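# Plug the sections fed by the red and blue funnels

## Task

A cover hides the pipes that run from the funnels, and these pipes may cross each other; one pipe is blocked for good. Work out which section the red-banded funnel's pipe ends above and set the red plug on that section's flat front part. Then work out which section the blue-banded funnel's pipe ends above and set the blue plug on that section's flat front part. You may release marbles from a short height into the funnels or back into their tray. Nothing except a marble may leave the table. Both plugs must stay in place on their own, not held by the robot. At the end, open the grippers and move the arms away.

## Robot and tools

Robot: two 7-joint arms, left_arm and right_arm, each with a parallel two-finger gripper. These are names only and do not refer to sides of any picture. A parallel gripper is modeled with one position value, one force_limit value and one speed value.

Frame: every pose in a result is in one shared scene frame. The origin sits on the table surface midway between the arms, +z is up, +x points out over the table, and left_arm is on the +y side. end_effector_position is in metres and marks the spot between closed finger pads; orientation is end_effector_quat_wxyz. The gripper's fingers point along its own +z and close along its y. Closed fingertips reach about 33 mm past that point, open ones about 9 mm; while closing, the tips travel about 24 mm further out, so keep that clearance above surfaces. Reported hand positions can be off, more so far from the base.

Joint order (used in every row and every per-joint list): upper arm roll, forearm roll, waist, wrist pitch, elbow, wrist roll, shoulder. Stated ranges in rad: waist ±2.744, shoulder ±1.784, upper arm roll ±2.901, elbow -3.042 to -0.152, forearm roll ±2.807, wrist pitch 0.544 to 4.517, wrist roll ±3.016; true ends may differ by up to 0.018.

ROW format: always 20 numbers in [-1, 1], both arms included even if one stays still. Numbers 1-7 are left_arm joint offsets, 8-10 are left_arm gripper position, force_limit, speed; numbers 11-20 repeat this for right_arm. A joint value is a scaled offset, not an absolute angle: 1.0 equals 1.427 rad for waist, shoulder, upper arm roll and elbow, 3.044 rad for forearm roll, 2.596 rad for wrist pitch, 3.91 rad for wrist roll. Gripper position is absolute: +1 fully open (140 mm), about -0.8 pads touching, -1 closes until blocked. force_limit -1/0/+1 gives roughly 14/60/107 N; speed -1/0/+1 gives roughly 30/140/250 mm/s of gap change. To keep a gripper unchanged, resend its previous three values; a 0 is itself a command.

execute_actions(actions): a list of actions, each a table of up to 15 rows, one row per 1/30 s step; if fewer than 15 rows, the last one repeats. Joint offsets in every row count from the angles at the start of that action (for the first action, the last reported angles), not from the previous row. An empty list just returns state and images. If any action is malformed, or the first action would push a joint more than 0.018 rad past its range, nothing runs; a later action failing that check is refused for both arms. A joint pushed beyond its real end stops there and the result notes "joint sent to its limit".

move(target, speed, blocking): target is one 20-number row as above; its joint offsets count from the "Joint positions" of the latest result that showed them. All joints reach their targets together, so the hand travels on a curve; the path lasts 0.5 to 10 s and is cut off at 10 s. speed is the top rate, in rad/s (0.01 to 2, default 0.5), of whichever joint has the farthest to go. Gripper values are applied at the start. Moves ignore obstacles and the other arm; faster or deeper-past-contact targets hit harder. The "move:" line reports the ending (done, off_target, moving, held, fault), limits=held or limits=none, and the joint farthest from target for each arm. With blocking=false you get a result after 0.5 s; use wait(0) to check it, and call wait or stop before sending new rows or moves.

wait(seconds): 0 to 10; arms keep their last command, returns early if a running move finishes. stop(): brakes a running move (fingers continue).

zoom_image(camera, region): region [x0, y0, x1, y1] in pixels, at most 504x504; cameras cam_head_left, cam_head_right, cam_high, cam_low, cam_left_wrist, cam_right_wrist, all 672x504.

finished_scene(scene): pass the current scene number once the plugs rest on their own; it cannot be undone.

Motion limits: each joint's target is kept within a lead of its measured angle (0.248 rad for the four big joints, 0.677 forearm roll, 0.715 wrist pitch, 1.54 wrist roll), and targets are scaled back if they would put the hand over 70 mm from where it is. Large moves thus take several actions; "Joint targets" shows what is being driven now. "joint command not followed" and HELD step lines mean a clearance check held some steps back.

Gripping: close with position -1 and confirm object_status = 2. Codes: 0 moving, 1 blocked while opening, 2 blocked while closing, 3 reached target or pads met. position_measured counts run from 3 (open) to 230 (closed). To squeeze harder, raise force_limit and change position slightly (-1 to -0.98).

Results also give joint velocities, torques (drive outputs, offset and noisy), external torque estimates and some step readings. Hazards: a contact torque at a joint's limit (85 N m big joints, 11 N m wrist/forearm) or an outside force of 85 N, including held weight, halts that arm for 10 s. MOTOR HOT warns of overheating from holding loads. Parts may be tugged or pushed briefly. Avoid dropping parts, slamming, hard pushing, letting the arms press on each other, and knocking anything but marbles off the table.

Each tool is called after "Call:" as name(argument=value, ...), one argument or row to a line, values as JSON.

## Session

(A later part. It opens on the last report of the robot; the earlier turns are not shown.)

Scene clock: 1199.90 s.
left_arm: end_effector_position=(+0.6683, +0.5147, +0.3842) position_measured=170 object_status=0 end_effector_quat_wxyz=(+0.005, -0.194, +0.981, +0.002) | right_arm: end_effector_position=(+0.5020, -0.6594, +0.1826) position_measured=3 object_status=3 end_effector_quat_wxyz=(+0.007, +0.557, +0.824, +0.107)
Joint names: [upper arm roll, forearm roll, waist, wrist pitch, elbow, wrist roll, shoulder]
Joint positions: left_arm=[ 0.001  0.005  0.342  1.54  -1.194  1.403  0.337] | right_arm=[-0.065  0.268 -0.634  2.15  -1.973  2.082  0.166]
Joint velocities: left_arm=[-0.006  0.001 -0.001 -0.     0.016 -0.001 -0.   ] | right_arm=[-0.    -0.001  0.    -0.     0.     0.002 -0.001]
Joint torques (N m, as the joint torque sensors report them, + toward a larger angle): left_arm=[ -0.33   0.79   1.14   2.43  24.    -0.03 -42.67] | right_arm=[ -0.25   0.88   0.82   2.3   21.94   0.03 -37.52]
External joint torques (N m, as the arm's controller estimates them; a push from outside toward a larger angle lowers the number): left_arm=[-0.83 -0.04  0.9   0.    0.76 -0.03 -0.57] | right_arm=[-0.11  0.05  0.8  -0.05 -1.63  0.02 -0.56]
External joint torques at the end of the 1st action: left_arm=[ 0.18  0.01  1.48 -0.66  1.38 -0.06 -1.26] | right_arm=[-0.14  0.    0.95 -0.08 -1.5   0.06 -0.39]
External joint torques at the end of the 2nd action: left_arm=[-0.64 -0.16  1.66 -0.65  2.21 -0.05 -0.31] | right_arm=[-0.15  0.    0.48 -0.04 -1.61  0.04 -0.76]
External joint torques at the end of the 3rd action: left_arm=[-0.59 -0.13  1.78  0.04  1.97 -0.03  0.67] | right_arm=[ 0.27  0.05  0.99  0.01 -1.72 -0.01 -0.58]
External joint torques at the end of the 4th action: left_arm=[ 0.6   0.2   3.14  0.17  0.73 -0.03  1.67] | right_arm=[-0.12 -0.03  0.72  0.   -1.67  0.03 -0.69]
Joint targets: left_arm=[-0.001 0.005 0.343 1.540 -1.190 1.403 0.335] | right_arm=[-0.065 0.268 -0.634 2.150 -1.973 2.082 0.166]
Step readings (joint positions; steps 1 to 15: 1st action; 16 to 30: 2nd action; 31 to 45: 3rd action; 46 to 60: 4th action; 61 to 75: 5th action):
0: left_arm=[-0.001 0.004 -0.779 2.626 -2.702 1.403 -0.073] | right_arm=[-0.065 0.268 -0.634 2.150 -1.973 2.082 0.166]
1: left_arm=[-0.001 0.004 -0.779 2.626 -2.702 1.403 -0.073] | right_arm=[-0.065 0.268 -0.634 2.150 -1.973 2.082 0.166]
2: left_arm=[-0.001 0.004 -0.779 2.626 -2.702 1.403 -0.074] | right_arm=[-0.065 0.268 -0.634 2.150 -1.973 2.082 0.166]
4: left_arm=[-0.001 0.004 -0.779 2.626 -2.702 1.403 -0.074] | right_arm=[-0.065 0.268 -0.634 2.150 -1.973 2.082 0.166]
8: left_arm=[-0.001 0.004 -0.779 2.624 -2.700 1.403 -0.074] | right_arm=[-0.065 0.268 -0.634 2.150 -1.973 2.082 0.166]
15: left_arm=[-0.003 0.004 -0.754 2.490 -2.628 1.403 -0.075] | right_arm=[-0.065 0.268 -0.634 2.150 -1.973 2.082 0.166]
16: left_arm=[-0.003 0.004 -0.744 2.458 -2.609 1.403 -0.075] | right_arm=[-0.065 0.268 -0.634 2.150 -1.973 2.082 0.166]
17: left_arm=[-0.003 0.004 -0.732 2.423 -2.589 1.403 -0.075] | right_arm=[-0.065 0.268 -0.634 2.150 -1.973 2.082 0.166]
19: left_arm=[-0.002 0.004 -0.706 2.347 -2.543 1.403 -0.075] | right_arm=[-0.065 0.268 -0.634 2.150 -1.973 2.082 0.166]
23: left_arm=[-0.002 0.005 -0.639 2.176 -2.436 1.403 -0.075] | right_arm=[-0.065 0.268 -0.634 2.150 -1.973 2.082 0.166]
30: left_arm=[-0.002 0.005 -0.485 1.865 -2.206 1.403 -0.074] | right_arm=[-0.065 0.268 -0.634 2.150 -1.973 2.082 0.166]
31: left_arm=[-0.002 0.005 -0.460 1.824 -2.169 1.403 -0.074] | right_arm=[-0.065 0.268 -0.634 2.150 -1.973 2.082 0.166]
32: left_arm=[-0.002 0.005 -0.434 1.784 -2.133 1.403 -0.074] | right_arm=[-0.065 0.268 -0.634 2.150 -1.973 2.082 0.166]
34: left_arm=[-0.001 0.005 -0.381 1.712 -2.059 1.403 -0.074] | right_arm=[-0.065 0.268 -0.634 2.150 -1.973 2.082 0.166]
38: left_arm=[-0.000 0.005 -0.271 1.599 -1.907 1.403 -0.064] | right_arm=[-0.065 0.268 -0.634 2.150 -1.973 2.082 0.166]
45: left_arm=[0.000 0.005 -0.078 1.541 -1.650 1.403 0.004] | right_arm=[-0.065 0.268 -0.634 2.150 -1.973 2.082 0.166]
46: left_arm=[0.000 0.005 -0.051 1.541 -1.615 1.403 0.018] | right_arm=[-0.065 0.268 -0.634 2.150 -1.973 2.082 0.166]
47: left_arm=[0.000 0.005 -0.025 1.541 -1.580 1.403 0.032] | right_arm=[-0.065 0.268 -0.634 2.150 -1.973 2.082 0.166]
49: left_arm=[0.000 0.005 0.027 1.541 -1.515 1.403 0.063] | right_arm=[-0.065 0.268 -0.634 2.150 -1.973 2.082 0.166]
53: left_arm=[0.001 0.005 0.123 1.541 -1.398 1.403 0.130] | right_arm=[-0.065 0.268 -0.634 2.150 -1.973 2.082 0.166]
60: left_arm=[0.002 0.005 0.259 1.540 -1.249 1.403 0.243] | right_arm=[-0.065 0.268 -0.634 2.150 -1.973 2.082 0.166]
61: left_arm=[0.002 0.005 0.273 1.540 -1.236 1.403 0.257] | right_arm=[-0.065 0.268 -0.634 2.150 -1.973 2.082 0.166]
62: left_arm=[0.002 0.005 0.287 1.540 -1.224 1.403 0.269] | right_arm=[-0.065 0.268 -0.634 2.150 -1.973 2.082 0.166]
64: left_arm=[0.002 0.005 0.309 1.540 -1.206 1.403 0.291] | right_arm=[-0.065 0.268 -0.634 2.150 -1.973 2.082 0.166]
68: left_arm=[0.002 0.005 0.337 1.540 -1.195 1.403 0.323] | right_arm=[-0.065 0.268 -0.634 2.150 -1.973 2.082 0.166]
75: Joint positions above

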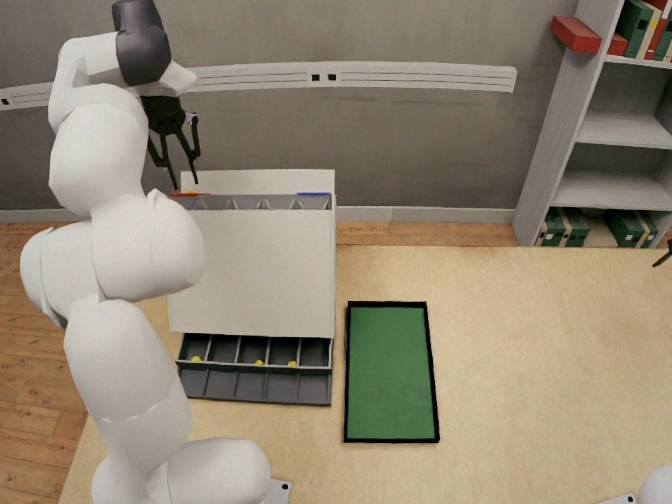

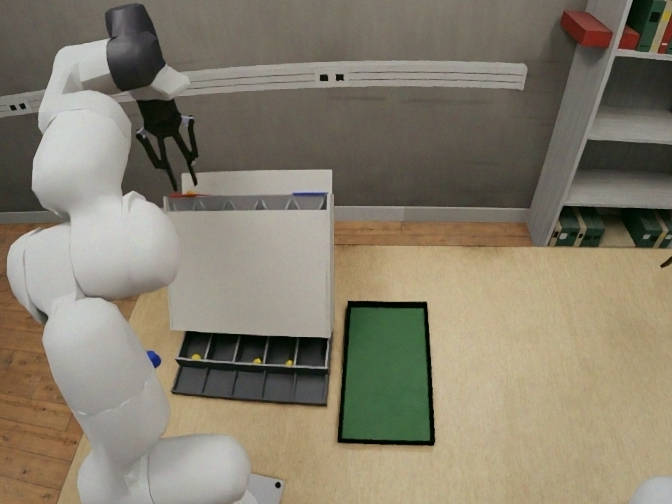

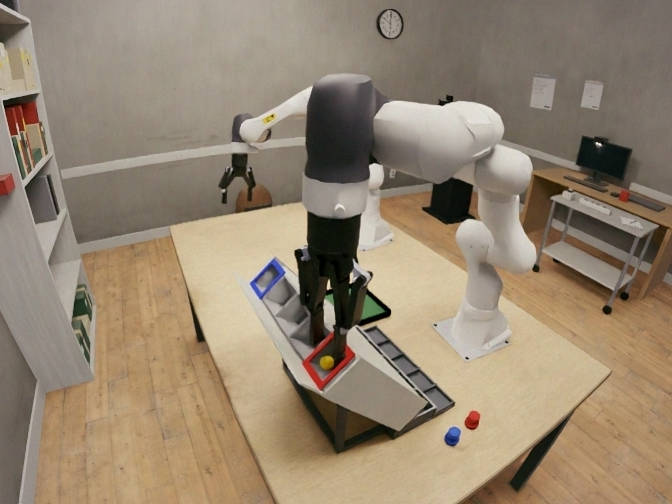

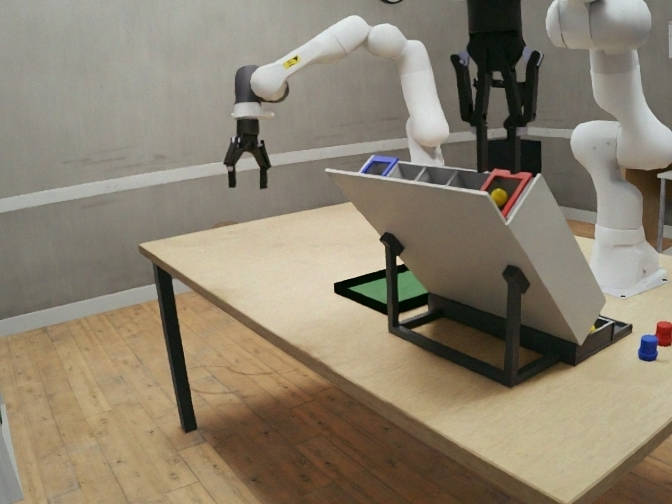

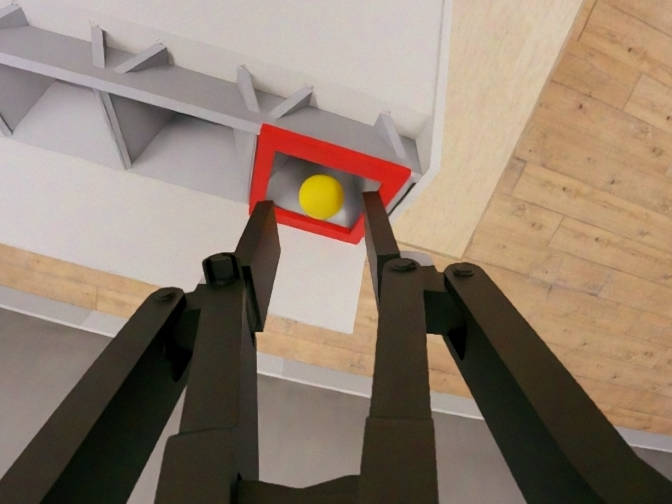

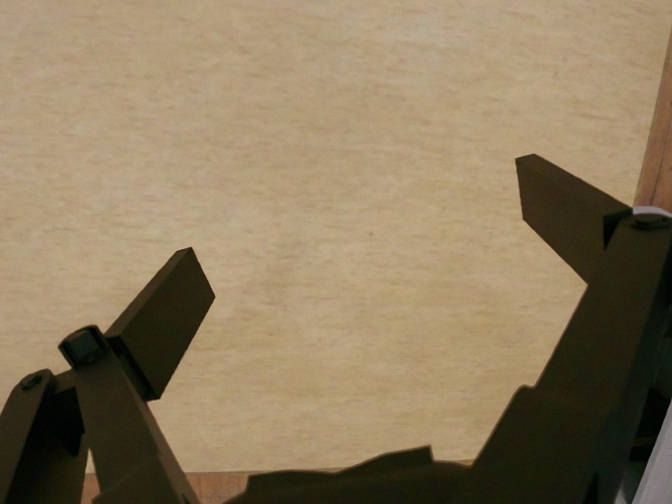

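Call:
zoom_image(
  camera="cam_high",
  region=[380, 360, 540, 480],
)

Call:
execute_actions(
  actions=[],
)

Region (380, 360, 540, 480) of cam_high's 672x504 image, scaled by 3.150, with more detail than that image has; it fills the top 378 rows of this view, and the rest is white.

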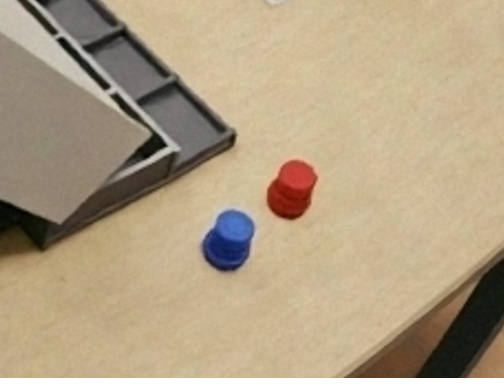

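Scene clock: 1202.70 s.
left_arm: end_effector_position=(+0.6687, +0.5145, +0.3848) position_measured=167 object_status=3 end_effector_quat_wxyz=(+0.005, -0.193, +0.981, +0.002) | right_arm: end_effector_position=(+0.5020, -0.6594, +0.1826) position_measured=3 object_status=3 end_effector_quat_wxyz=(+0.007, +0.557, +0.824, +0.107)
Joint names: [upper arm roll, forearm roll, waist, wrist pitch, elbow, wrist roll, shoulder]
Joint positions: left_arm=[ 0.     0.005  0.342  1.54  -1.193  1.403  0.337] | right_arm=[-0.065  0.268 -0.634  2.15  -1.973  2.082  0.166]
Joint velocities: left_arm=[-0.002 -0.001 -0.001 -0.     0.001 -0.001  0.002] | right_arm=[-0.    -0.     0.001 -0.     0.    -0.     0.   ]
Joint torques (N m, as the joint torque sensors report them, + toward a larger angle): left_arm=[ -0.4    0.83   0.89   2.41  24.53  -0.03 -42.58] | right_arm=[ -0.17   0.83   0.71   2.28  21.74   0.07 -37.26]
External joint torques (N m, as the arm's controller estimates them; a push from outside toward a larger angle lowers the number): left_arm=[-0.49  0.04  1.19 -0.04  1.26 -0.03 -0.67] | right_arm=[ 0.08  0.    0.79 -0.07 -1.82  0.06 -0.34]
Joint targets: left_arm=[-0.001 0.005 0.343 1.540 -1.190 1.403 0.335] | right_arm=[-0.065 0.268 -0.634 2.150 -1.973 2.082 0.166]

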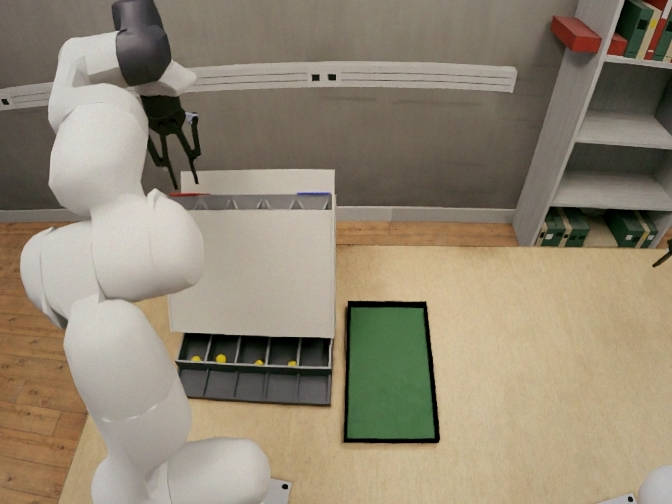

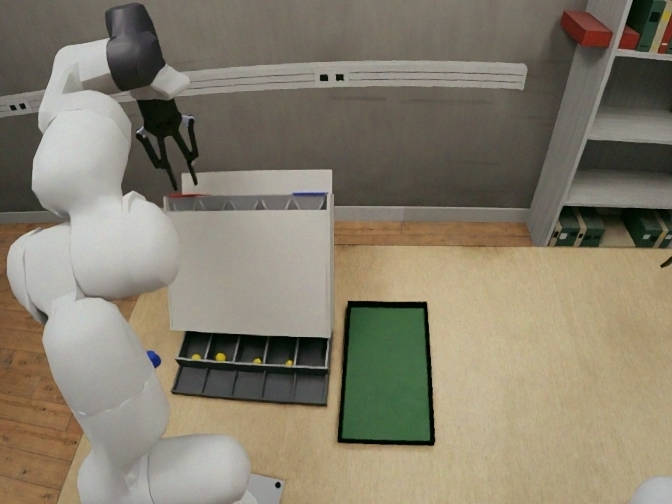

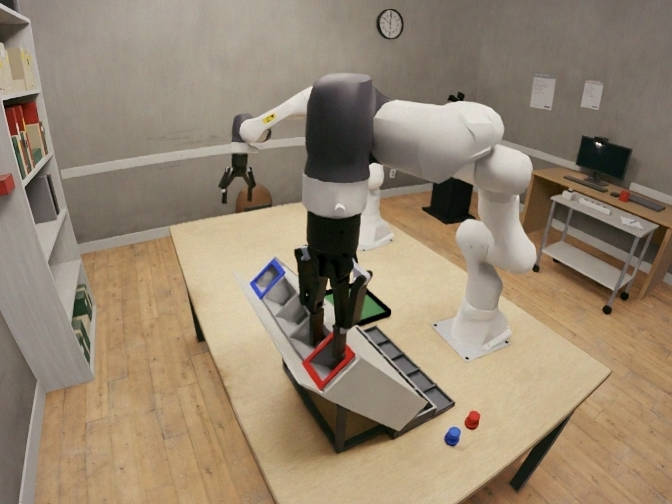

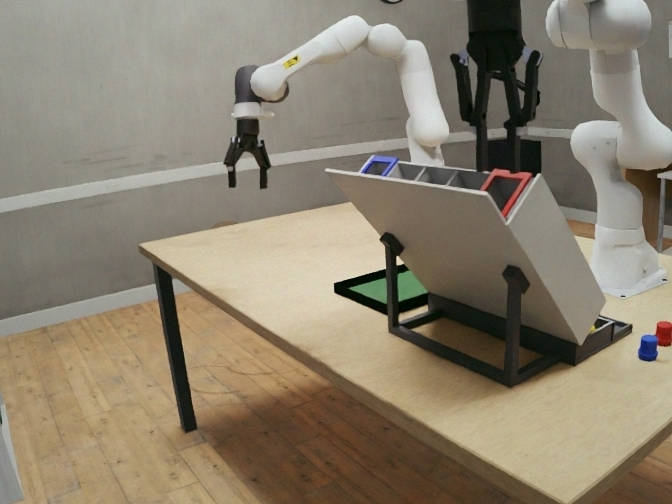

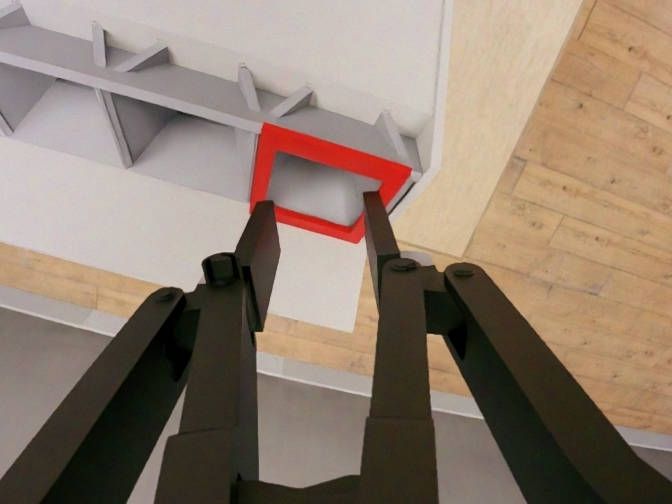

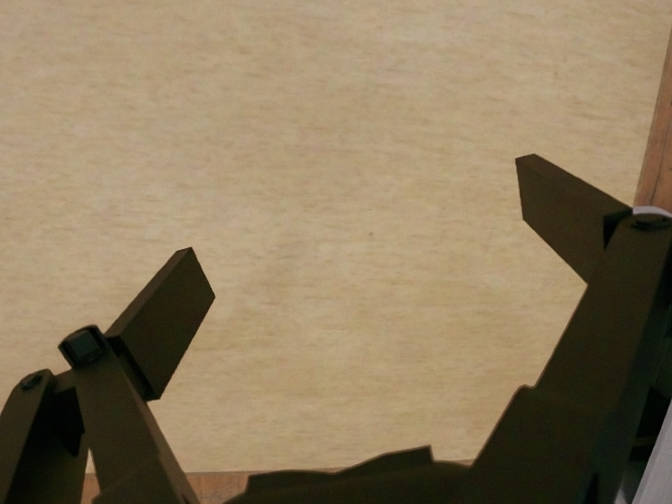

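Call:
execute_actions(
  actions=[
    [[0,0,0.011,0,0.002,0,-0.0106,-0.3,-0.5,0.3,0,0,0,0,0,0,0,1,0,0],[0,0,0.0168,0,0.002,0,-0.0158,-0.3,-0.5,0.3,0,0,0,0,0,0,0,1,0,0],[0,0,0.024,0,0.002,0,-0.0221,-0.3,-0.5,0.3,0,0,0,0,0,0,0,1,0,0],[0,0,0.0324,0,0.002,0,-0.0297,-0.3,-0.5,0.3,0,0,0,0,0,0,0,1,0,0],[0,0,0.042,0,0.001,0,-0.0383,-0.3,-0.5,0.3,0,0,0,0,0,0,0,1,0,0],[0,0,0.0527,0,-0.003,0,-0.0479,-0.3,-0.5,0.3,0,0,0,0,0,0,0,1,0,0],[0,0,0.0644,0,-0.0158,0.0047,-0.0573,-0.3,-0.5,0.3,0,0,0,0,0,0,0,1,0,0],[0,0,0.0769,0,-0.0308,0.0122,-0.0674,-0.3,-0.5,0.3,0,0,0,0,0,0,0,1,0,0],[0,0,0.0901,0,-0.0493,0.0199,-0.0786,-0.3,-0.5,0.3,0,0,0,0,0,0,0,1,0,0],[0,0,0.1041,0.0058,-0.071,0.028,-0.0911,-0.3,-0.5,0.3,0,0,0,0,0,0,0,1,0,0],[0,0,0.1186,0.016,-0.0958,0.0362,-0.1046,-0.3,-0.5,0.3,0,0,0,0,0,0,0,1,0,0],[0,0,0.1336,0.0274,-0.1234,0.0447,-0.1187,-0.3,-0.5,0.3,0,0,0,0,0,0,0,1,0,0],[0,0,0.1489,0.0398,-0.1536,0.0532,-0.1332,-0.3,-0.5,0.3,0,0,0,0,0,0,0,1,0,0],[0,0,0.1645,0.0531,-0.186,0.0619,-0.1481,-0.3,-0.5,0.3,0,0,0,0,0,0,0,1,0,0],[0,0,0.1803,0.0672,-0.2206,0.0706,-0.1633,-0.3,-0.5,0.3,0,0,0,0,0,0,0,1,0,0]],
    [[0.002,0,0.0523,0.0538,-0.1068,0.0535,-0.0478,-0.1,-0.2,-0.2,0,0,0,0,0,0,0,1,0,0],[0.002,0,0.0682,0.0693,-0.1448,0.0622,-0.0633,-0.1,-0.2,-0.2,0,0,0,0,0,0,0,1,0,0],[0.002,0,0.0839,0.0853,-0.1842,0.0708,-0.0791,-0.1,-0.2,-0.2,0,0,0,0,0,0,0,1,0,0],[0.002,0,0.0995,0.1016,-0.2247,0.0793,-0.095,-0.1,-0.2,-0.2,0,0,0,0,0,0,0,1,0,0],[0.002,0,0.1147,0.1184,-0.2663,0.0876,-0.1108,-0.1,-0.2,-0.2,0,0,0,0,0,0,0,1,0,0],[0.002,0,0.1295,0.1353,-0.3086,0.0958,-0.1264,-0.1,-0.2,-0.2,0,0,0,0,0,0,0,1,0,0],[0.002,0,0.1438,0.1524,-0.3514,0.1036,-0.1417,-0.1,-0.2,-0.2,0,0,0,0,0,0,0,1,0,0],[0.002,0,0.1575,0.1695,-0.3945,0.1112,-0.1567,-0.1,-0.2,-0.2,0,0,0,0,0,0,0,1,0,0],[0.002,0,0.1704,0.1866,-0.4377,0.1185,-0.1713,-0.1,-0.2,-0.2,0,0,0,0,0,0,0,1,0,0],[0.002,0,0.1826,0.2035,-0.4807,0.1254,-0.1854,-0.1,-0.2,-0.2,0,0,0,0,0,0,0,1,0,0],[0.002,0,0.1939,0.2201,-0.5233,0.1318,-0.1987,-0.1,-0.2,-0.2,0,0,0,0,0,0,0,1,0,0],[0.002,0,0.2041,0.2364,-0.5654,0.1379,-0.2114,-0.1,-0.2,-0.2,0,0,0,0,0,0,0,1,0,0],[0.002,0,0.2133,0.2522,-0.6066,0.1434,-0.2237,-0.1,-0.2,-0.2,0,0,0,0,0,0,0,1,0,0],[0.002,0,0.2212,0.2675,-0.6467,0.1483,-0.235,-0.1,-0.2,-0.2,0,0,0,0,0,0,0,1,0,0],[0.002,0,0.2279,0.2821,-0.6856,0.1527,-0.2454,-0.1,-0.2,-0.2,0,0,0,0,0,0,0,1,0,0]],
    [[-0.002,0,0.0228,0.087,-0.1271,0.0597,-0.0357,-0.1,-0.2,-0.2,0,0,0,0,0,0,0,1,0,0],[-0.002,0,0.0265,0.1,-0.1627,0.0628,-0.0441,-0.1,-0.2,-0.2,0,0,0,0,0,0,0,1,0,0],[-0.002,0,0.0287,0.1121,-0.1963,0.0652,-0.0515,-0.1,-0.2,-0.2,0,0,0,0,0,0,0,1,0,0],[-0.002,0,0.0292,0.1231,-0.2278,0.0668,-0.0576,-0.1,-0.2,-0.2,0,0,0,0,0,0,0,1,0,0],[-0.002,0,0.0292,0.133,-0.2568,0.0676,-0.0623,-0.1,-0.2,-0.2,0,0,0,0,0,0,0,1,0,0],[-0.002,0,0.0298,0.1417,-0.2832,0.0675,-0.0657,-0.1,-0.2,-0.2,0,0,0,0,0,0,0,1,0,0],[-0.002,0,0.0298,0.149,-0.3068,0.0666,-0.0677,-0.1,-0.2,-0.2,0,0,0,0,0,0,0,1,0,0],[-0.002,0,0.0298,0.1549,-0.3272,0.0648,-0.0682,-0.1,-0.2,-0.2,0,0,0,0,0,0,0,1,0,0],[-0.002,0,0.0298,0.1593,-0.3444,0.0619,-0.0675,-0.1,-0.2,-0.2,0,0,0,0,0,0,0,1,0,0],[-0.002,0,0.0298,0.162,-0.358,0.0581,-0.0672,-0.1,-0.2,-0.2,0,0,0,0,0,0,0,1,0,0],[-0.002,0,0.0298,0.1631,-0.3678,0.0532,-0.0672,-0.1,-0.2,-0.2,0,0,0,0,0,0,0,1,0,0],[-0.002,0,0.0298,0.1622,-0.3737,0.0472,-0.0672,-0.1,-0.2,-0.2,0,0,0,0,0,0,0,1,0,0],[-0.002,0,0.0298,0.1595,-0.3753,0.0435,-0.0672,-0.1,-0.2,-0.2,0,0,0,0,0,0,0,1,0,0],[-0.002,0,0.0298,0.1548,-0.3725,0.0435,-0.0672,-0.1,-0.2,-0.2,0,0,0,0,0,0,0,1,0,0],[-0.002,0,0.0298,0.1439,-0.3691,0.0435,-0.0664,-0.1,-0.2,-0.2,0,0,0,0,0,0,0,1,0,0]],
  ],
)

Call:
execute_actions(
  actions=[],
)

Scene clock: 1324.20 s.
left_arm: end_effector_position=(+0.3001, +0.6318, +0.0749) position_measured=141 object_status=3 end_effector_quat_wxyz=(-0.001, -0.143, +0.990, +0.000) | right_arm: end_effector_position=(+0.5020, -0.6594, +0.1826) position_measured=3 object_status=3 end_effector_quat_wxyz=(+0.007, +0.557, +0.824, +0.107)
Joint names: [upper arm roll, forearm roll, waist, wrist pitch, elbow, wrist roll, shoulder]
Joint positions: left_arm=[ 0.004  0.005  0.888  2.525 -2.784  2.053 -0.257] | right_arm=[-0.065  0.268 -0.634  2.15  -1.973  2.082  0.166]
Joint velocities: left_arm=[-0.001 -0.    -0.     0.001 -0.059 -0.001  0.   ] | right_arm=[-0.001  0.002  0.001  0.    -0.    -0.002 -0.001]
Joint torques (N m, as the joint torque sensors report them, + toward a larger angle): left_arm=[ -1.58   0.44   1.79   3.18  21.06  -0.06 -21.87] | right_arm=[ -0.11   0.83   0.77   2.31  21.81   0.06 -37.41]
External joint torques (N m, as the arm's controller estimates them; a push from outside toward a larger angle lowers the number): left_arm=[-1.24 -0.12  1.86  0.19 -1.2  -0.06 -1.69] | right_arm=[-0.07  0.    0.64 -0.04 -1.82  0.05 -0.38]
External joint torques at the end of the 1st action: left_arm=[ 0.5  -0.01  2.15  0.42 -0.42  0.3  -0.93] | right_arm=[ 0.08  0.03  0.55  0.   -1.61  0.05 -0.62]
External joint torques at the end of the 2nd action: left_arm=[ 0.12  0.02  1.87  0.58 -1.31  0.42 -1.04] | right_arm=[ 0.35 -0.01  0.64 -0.06 -1.83  0.08 -0.55]
Joint targets: left_arm=[0.003 0.005 0.891 2.530 -2.786 2.052 -0.263] | right_arm=[-0.065 0.268 -0.634 2.150 -1.973 2.082 0.166]
Step readings (joint positions; steps 1 to 15: 1st action; 16 to 30: 2nd action; 31 to 45: 3rd action):
0: left_arm=[-0.000 0.005 0.342 1.540 -1.193 1.403 0.337] | right_arm=[-0.065 0.268 -0.634 2.150 -1.973 2.082 0.166]
1: left_arm=[-0.001 0.005 0.343 1.540 -1.193 1.403 0.336] | right_arm=[-0.065 0.268 -0.634 2.150 -1.973 2.082 0.166]
2: left_arm=[-0.002 0.005 0.347 1.540 -1.193 1.403 0.333] | right_arm=[-0.065 0.268 -0.634 2.150 -1.973 2.082 0.166]
4: left_arm=[-0.003 0.005 0.361 1.540 -1.193 1.403 0.322] | right_arm=[-0.065 0.268 -0.634 2.150 -1.973 2.082 0.166]
8: left_arm=[-0.004 0.005 0.411 1.541 -1.209 1.408 0.274] | right_arm=[-0.065 0.268 -0.634 2.150 -1.973 2.082 0.166]
15: left_arm=[-0.001 0.005 0.549 1.614 -1.409 1.503 0.143] | right_arm=[-0.065 0.268 -0.634 2.150 -1.973 2.082 0.166]
16: left_arm=[-0.001 0.005 0.571 1.638 -1.455 1.524 0.122] | right_arm=[-0.065 0.268 -0.634 2.150 -1.973 2.082 0.166]
17: left_arm=[-0.000 0.005 0.594 1.665 -1.505 1.546 0.101] | right_arm=[-0.065 0.268 -0.634 2.150 -1.973 2.082 0.166]
19: left_arm=[0.001 0.005 0.640 1.727 -1.609 1.594 0.056] | right_arm=[-0.065 0.268 -0.634 2.150 -1.973 2.082 0.166]
23: left_arm=[0.004 0.005 0.729 1.872 -1.839 1.699 -0.033] | right_arm=[-0.065 0.268 -0.634 2.150 -1.973 2.082 0.166]
30: left_arm=[0.005 0.005 0.848 2.156 -2.259 1.882 -0.168] | right_arm=[-0.065 0.268 -0.634 2.150 -1.973 2.082 0.166]
31: left_arm=[0.006 0.005 0.859 2.196 -2.316 1.906 -0.184] | right_arm=[-0.065 0.268 -0.634 2.150 -1.973 2.082 0.166]
32: left_arm=[0.006 0.005 0.869 2.234 -2.371 1.929 -0.198] | right_arm=[-0.065 0.268 -0.634 2.150 -1.973 2.082 0.166]
34: left_arm=[0.006 0.005 0.881 2.307 -2.475 1.970 -0.222] | right_arm=[-0.065 0.268 -0.634 2.150 -1.973 2.082 0.166]
38: left_arm=[0.005 0.005 0.888 2.429 -2.647 2.030 -0.252] | right_arm=[-0.065 0.268 -0.634 2.150 -1.973 2.082 0.166]
45: Joint positions above

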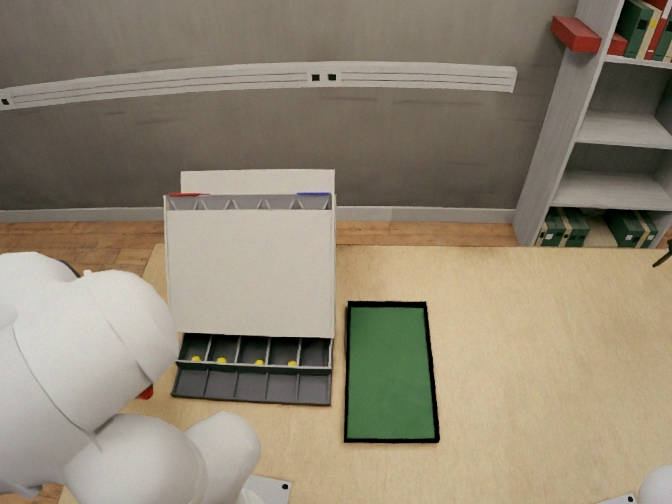

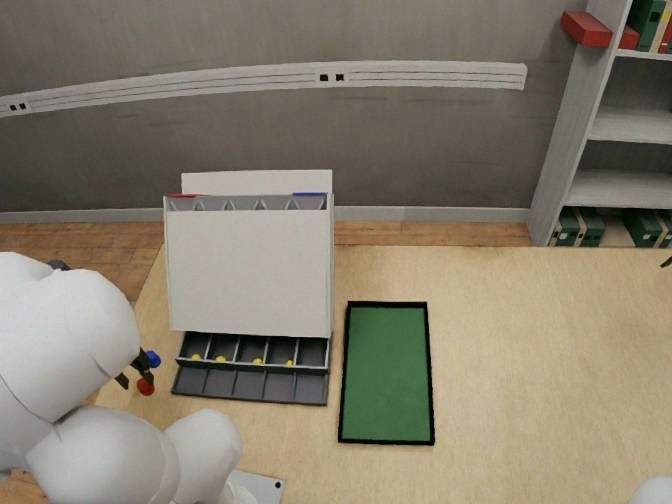

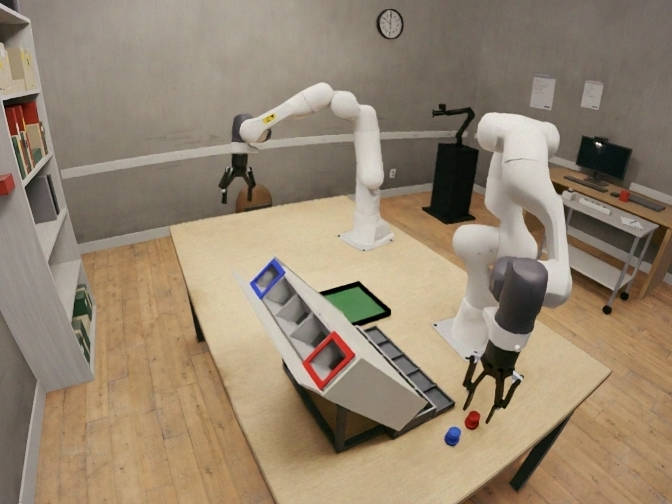

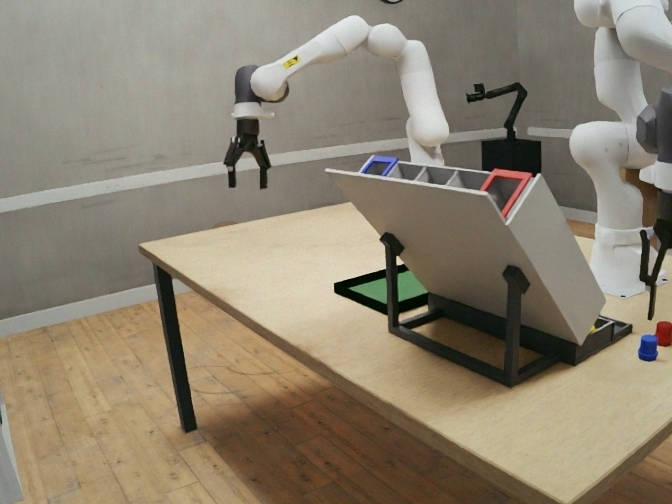

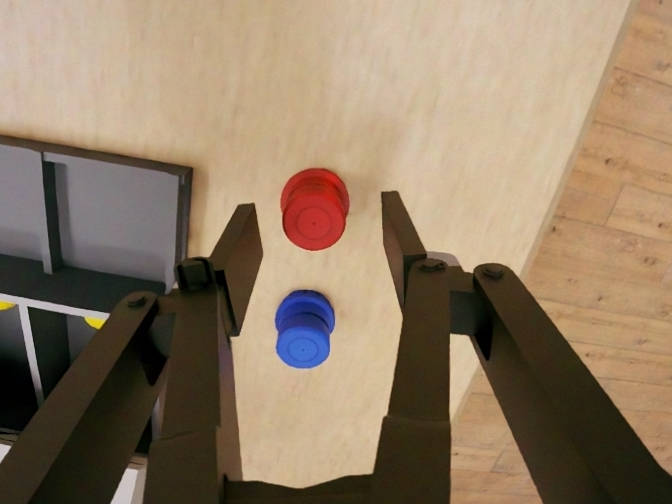

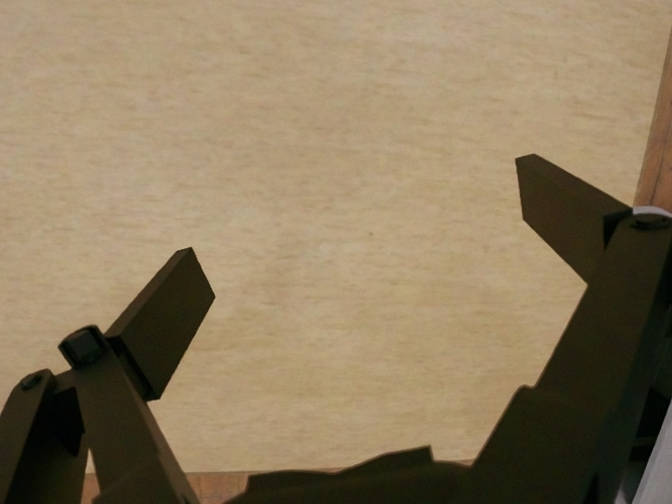

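Scene clock: 1324.20 s.
left_arm: end_effector_position=(+0.3001, +0.6318, +0.0749) position_measured=141 object_status=3 end_effector_quat_wxyz=(-0.001, -0.143, +0.990, +0.000) | right_arm: end_effector_position=(+0.5020, -0.6594, +0.1826) position_measured=3 object_status=3 end_effector_quat_wxyz=(+0.007, +0.557, +0.824, +0.107)
Joint names: [upper arm roll, forearm roll, waist, wrist pitch, elbow, wrist roll, shoulder]
Joint positions: left_arm=[ 0.004  0.005  0.888  2.525 -2.784  2.053 -0.257] | right_arm=[-0.065  0.268 -0.634  2.15  -1.973  2.082  0.166]
Joint velocities: left_arm=[-0.001 -0.    -0.     0.001 -0.059 -0.001  0.   ] | right_arm=[-0.001  0.002  0.001  0.    -0.    -0.002 -0.001]
Joint torques (N m, as the joint torque sensors report them, + toward a larger angle): left_arm=[ -1.58   0.44   1.79   3.18  21.06  -0.06 -21.87] | right_arm=[ -0.11   0.83   0.77   2.31  21.81   0.06 -37.41]
External joint torques (N m, as the arm's controller estimates them; a push from outside toward a larger angle lowers the number): left_arm=[-1.24 -0.12  1.86  0.19 -1.2  -0.06 -1.69] | right_arm=[-0.07  0.    0.64 -0.04 -1.82  0.05 -0.38]
Joint targets: left_arm=[0.003 0.005 0.891 2.530 -2.786 2.052 -0.263] | right_arm=[-0.065 0.268 -0.634 2.150 -1.973 2.082 0.166]

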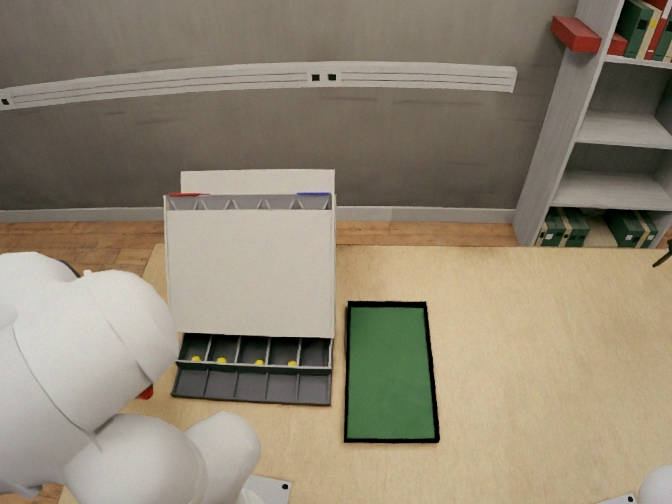

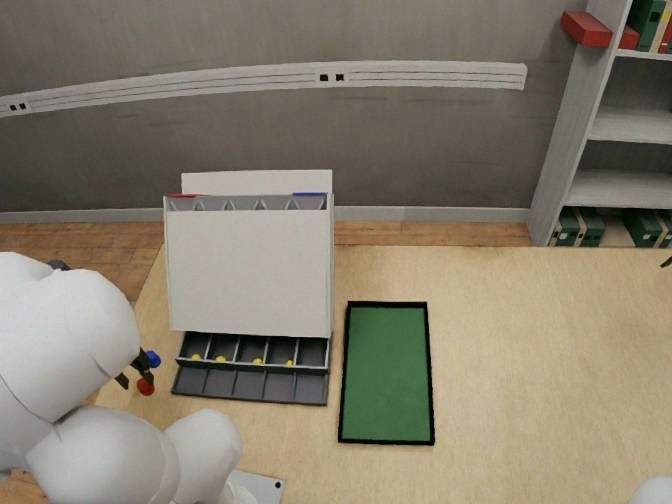

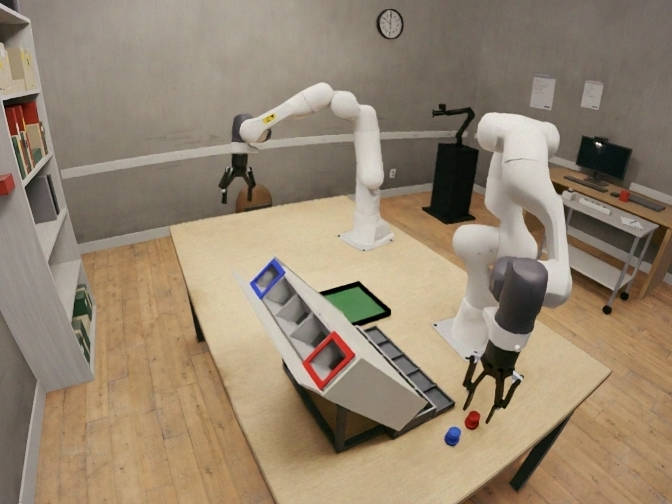

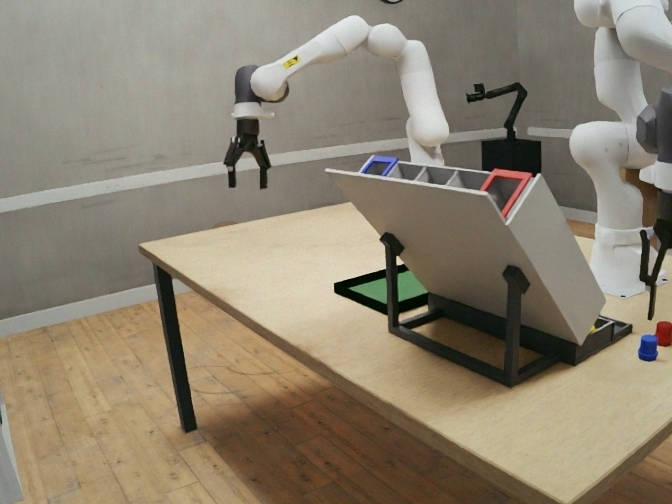

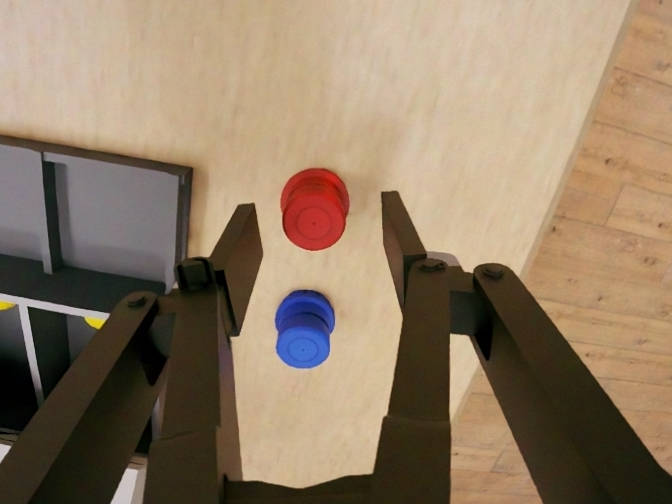

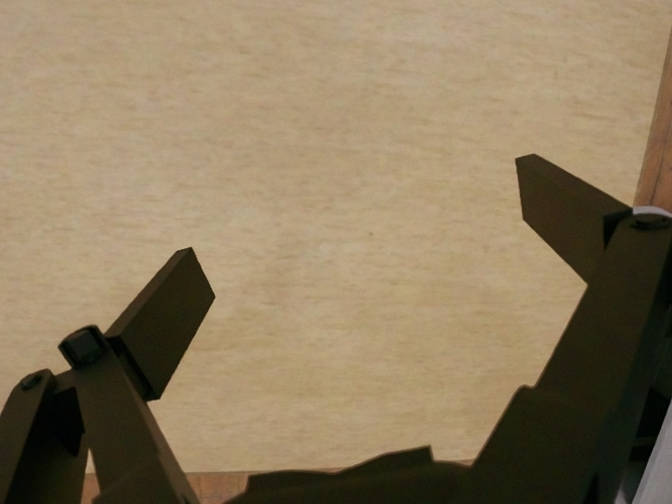

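Call:
zoom_image(
  camera="cam_left_wrist",
  region=[230, 150, 410, 390],
)

Region (230, 150, 410, 390) of cam_left_wrist's 672x504 image, scaled by 2.100, with more detail than that image has; it fills the left 378 columns of this view, and the rest is white.

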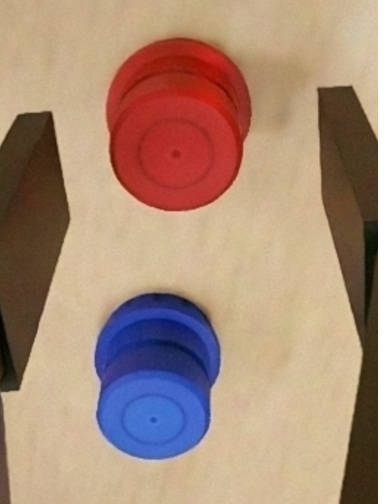

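Call:
execute_actions(
  actions=[],
)

Scene clock: 1373.00 s.
left_arm: end_effector_position=(+0.3012, +0.6327, +0.0760) position_measured=141 object_status=3 end_effector_quat_wxyz=(+0.001, -0.142, +0.990, +0.002) | right_arm: end_effector_position=(+0.5020, -0.6594, +0.1826) position_measured=3 object_status=3 end_effector_quat_wxyz=(+0.007, +0.557, +0.824, +0.107)
Joint names: [upper arm roll, forearm roll, waist, wrist pitch, elbow, wrist roll, shoulder]
Joint positions: left_arm=[ 0.004  0.005  0.888  2.528 -2.785  2.053 -0.26 ] | right_arm=[-0.065  0.268 -0.634  2.15  -1.973  2.082  0.166]
Joint velocities: left_arm=[-0.     0.     0.001 -0.001  0.001 -0.002  0.   ] | right_arm=[ 0.001  0.001 -0.    -0.    -0.    -0.001 -0.001]
Joint torques (N m, as the joint torque sensors report them, + toward a larger angle): left_arm=[ -1.51   0.5    2.4    2.66  19.12  -0.01 -20.31] | right_arm=[ -0.35   0.82   0.69   2.29  22.03   0.04 -37.46]
External joint torques (N m, as the arm's controller estimates them; a push from outside toward a larger angle lowers the number): left_arm=[-1.28  0.01  2.37  0.24 -0.35 -0.01 -2.23] | right_arm=[-0.09 -0.01  0.8  -0.06 -1.55  0.03 -0.48]
Joint targets: left_arm=[0.003 0.005 0.891 2.530 -2.786 2.052 -0.263] | right_arm=[-0.065 0.268 -0.634 2.150 -1.973 2.082 0.166]

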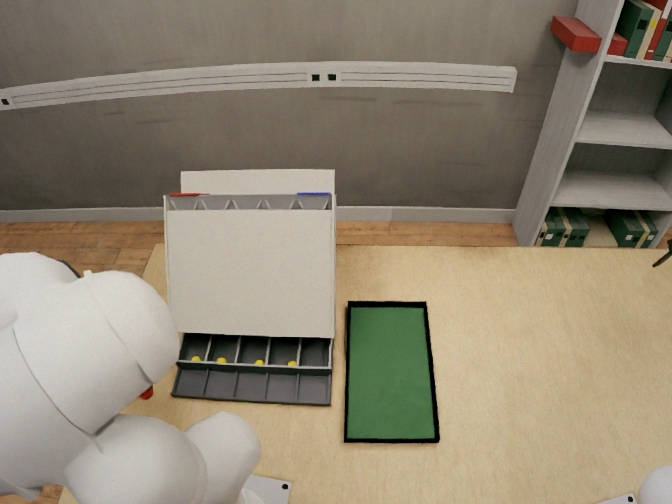

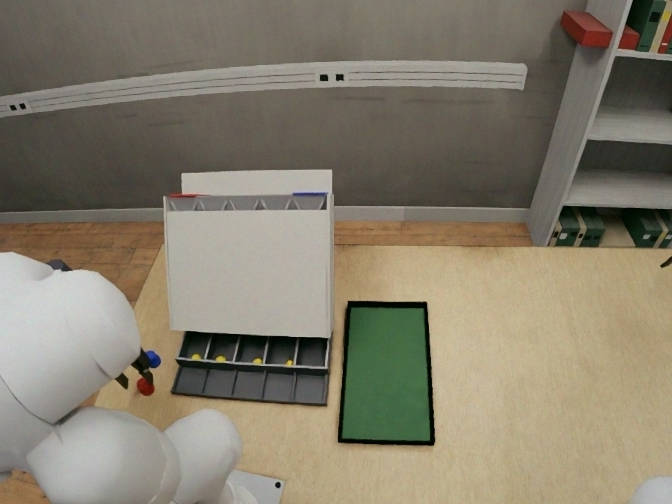

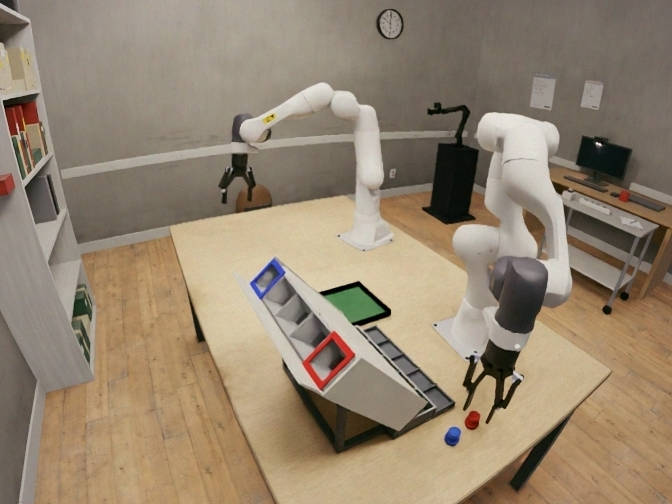

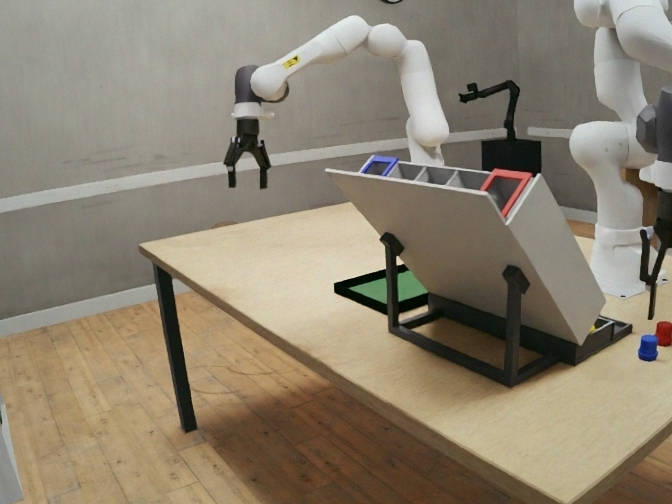

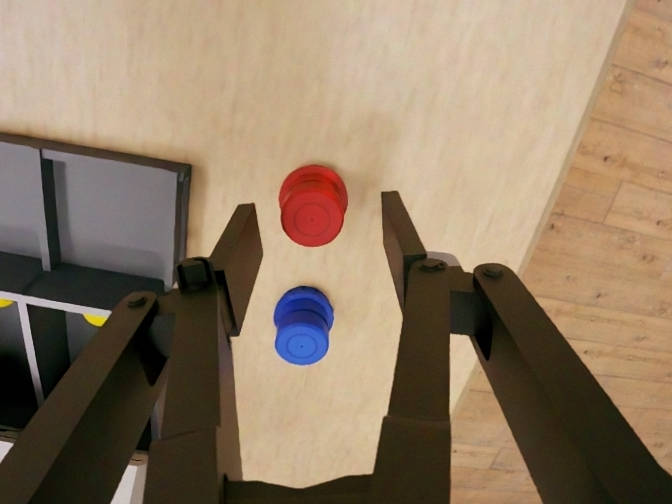

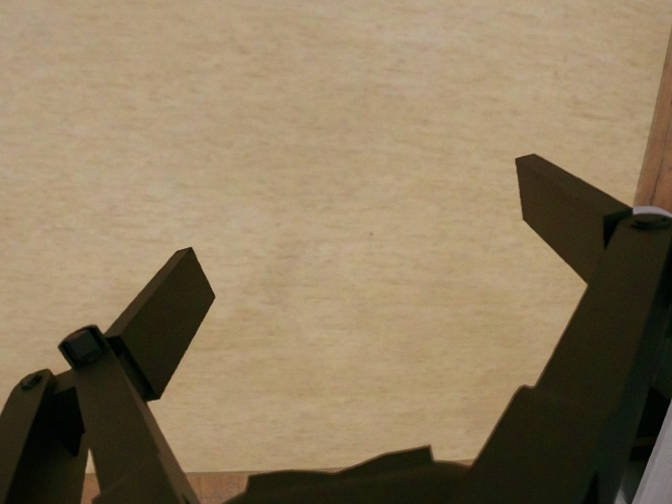

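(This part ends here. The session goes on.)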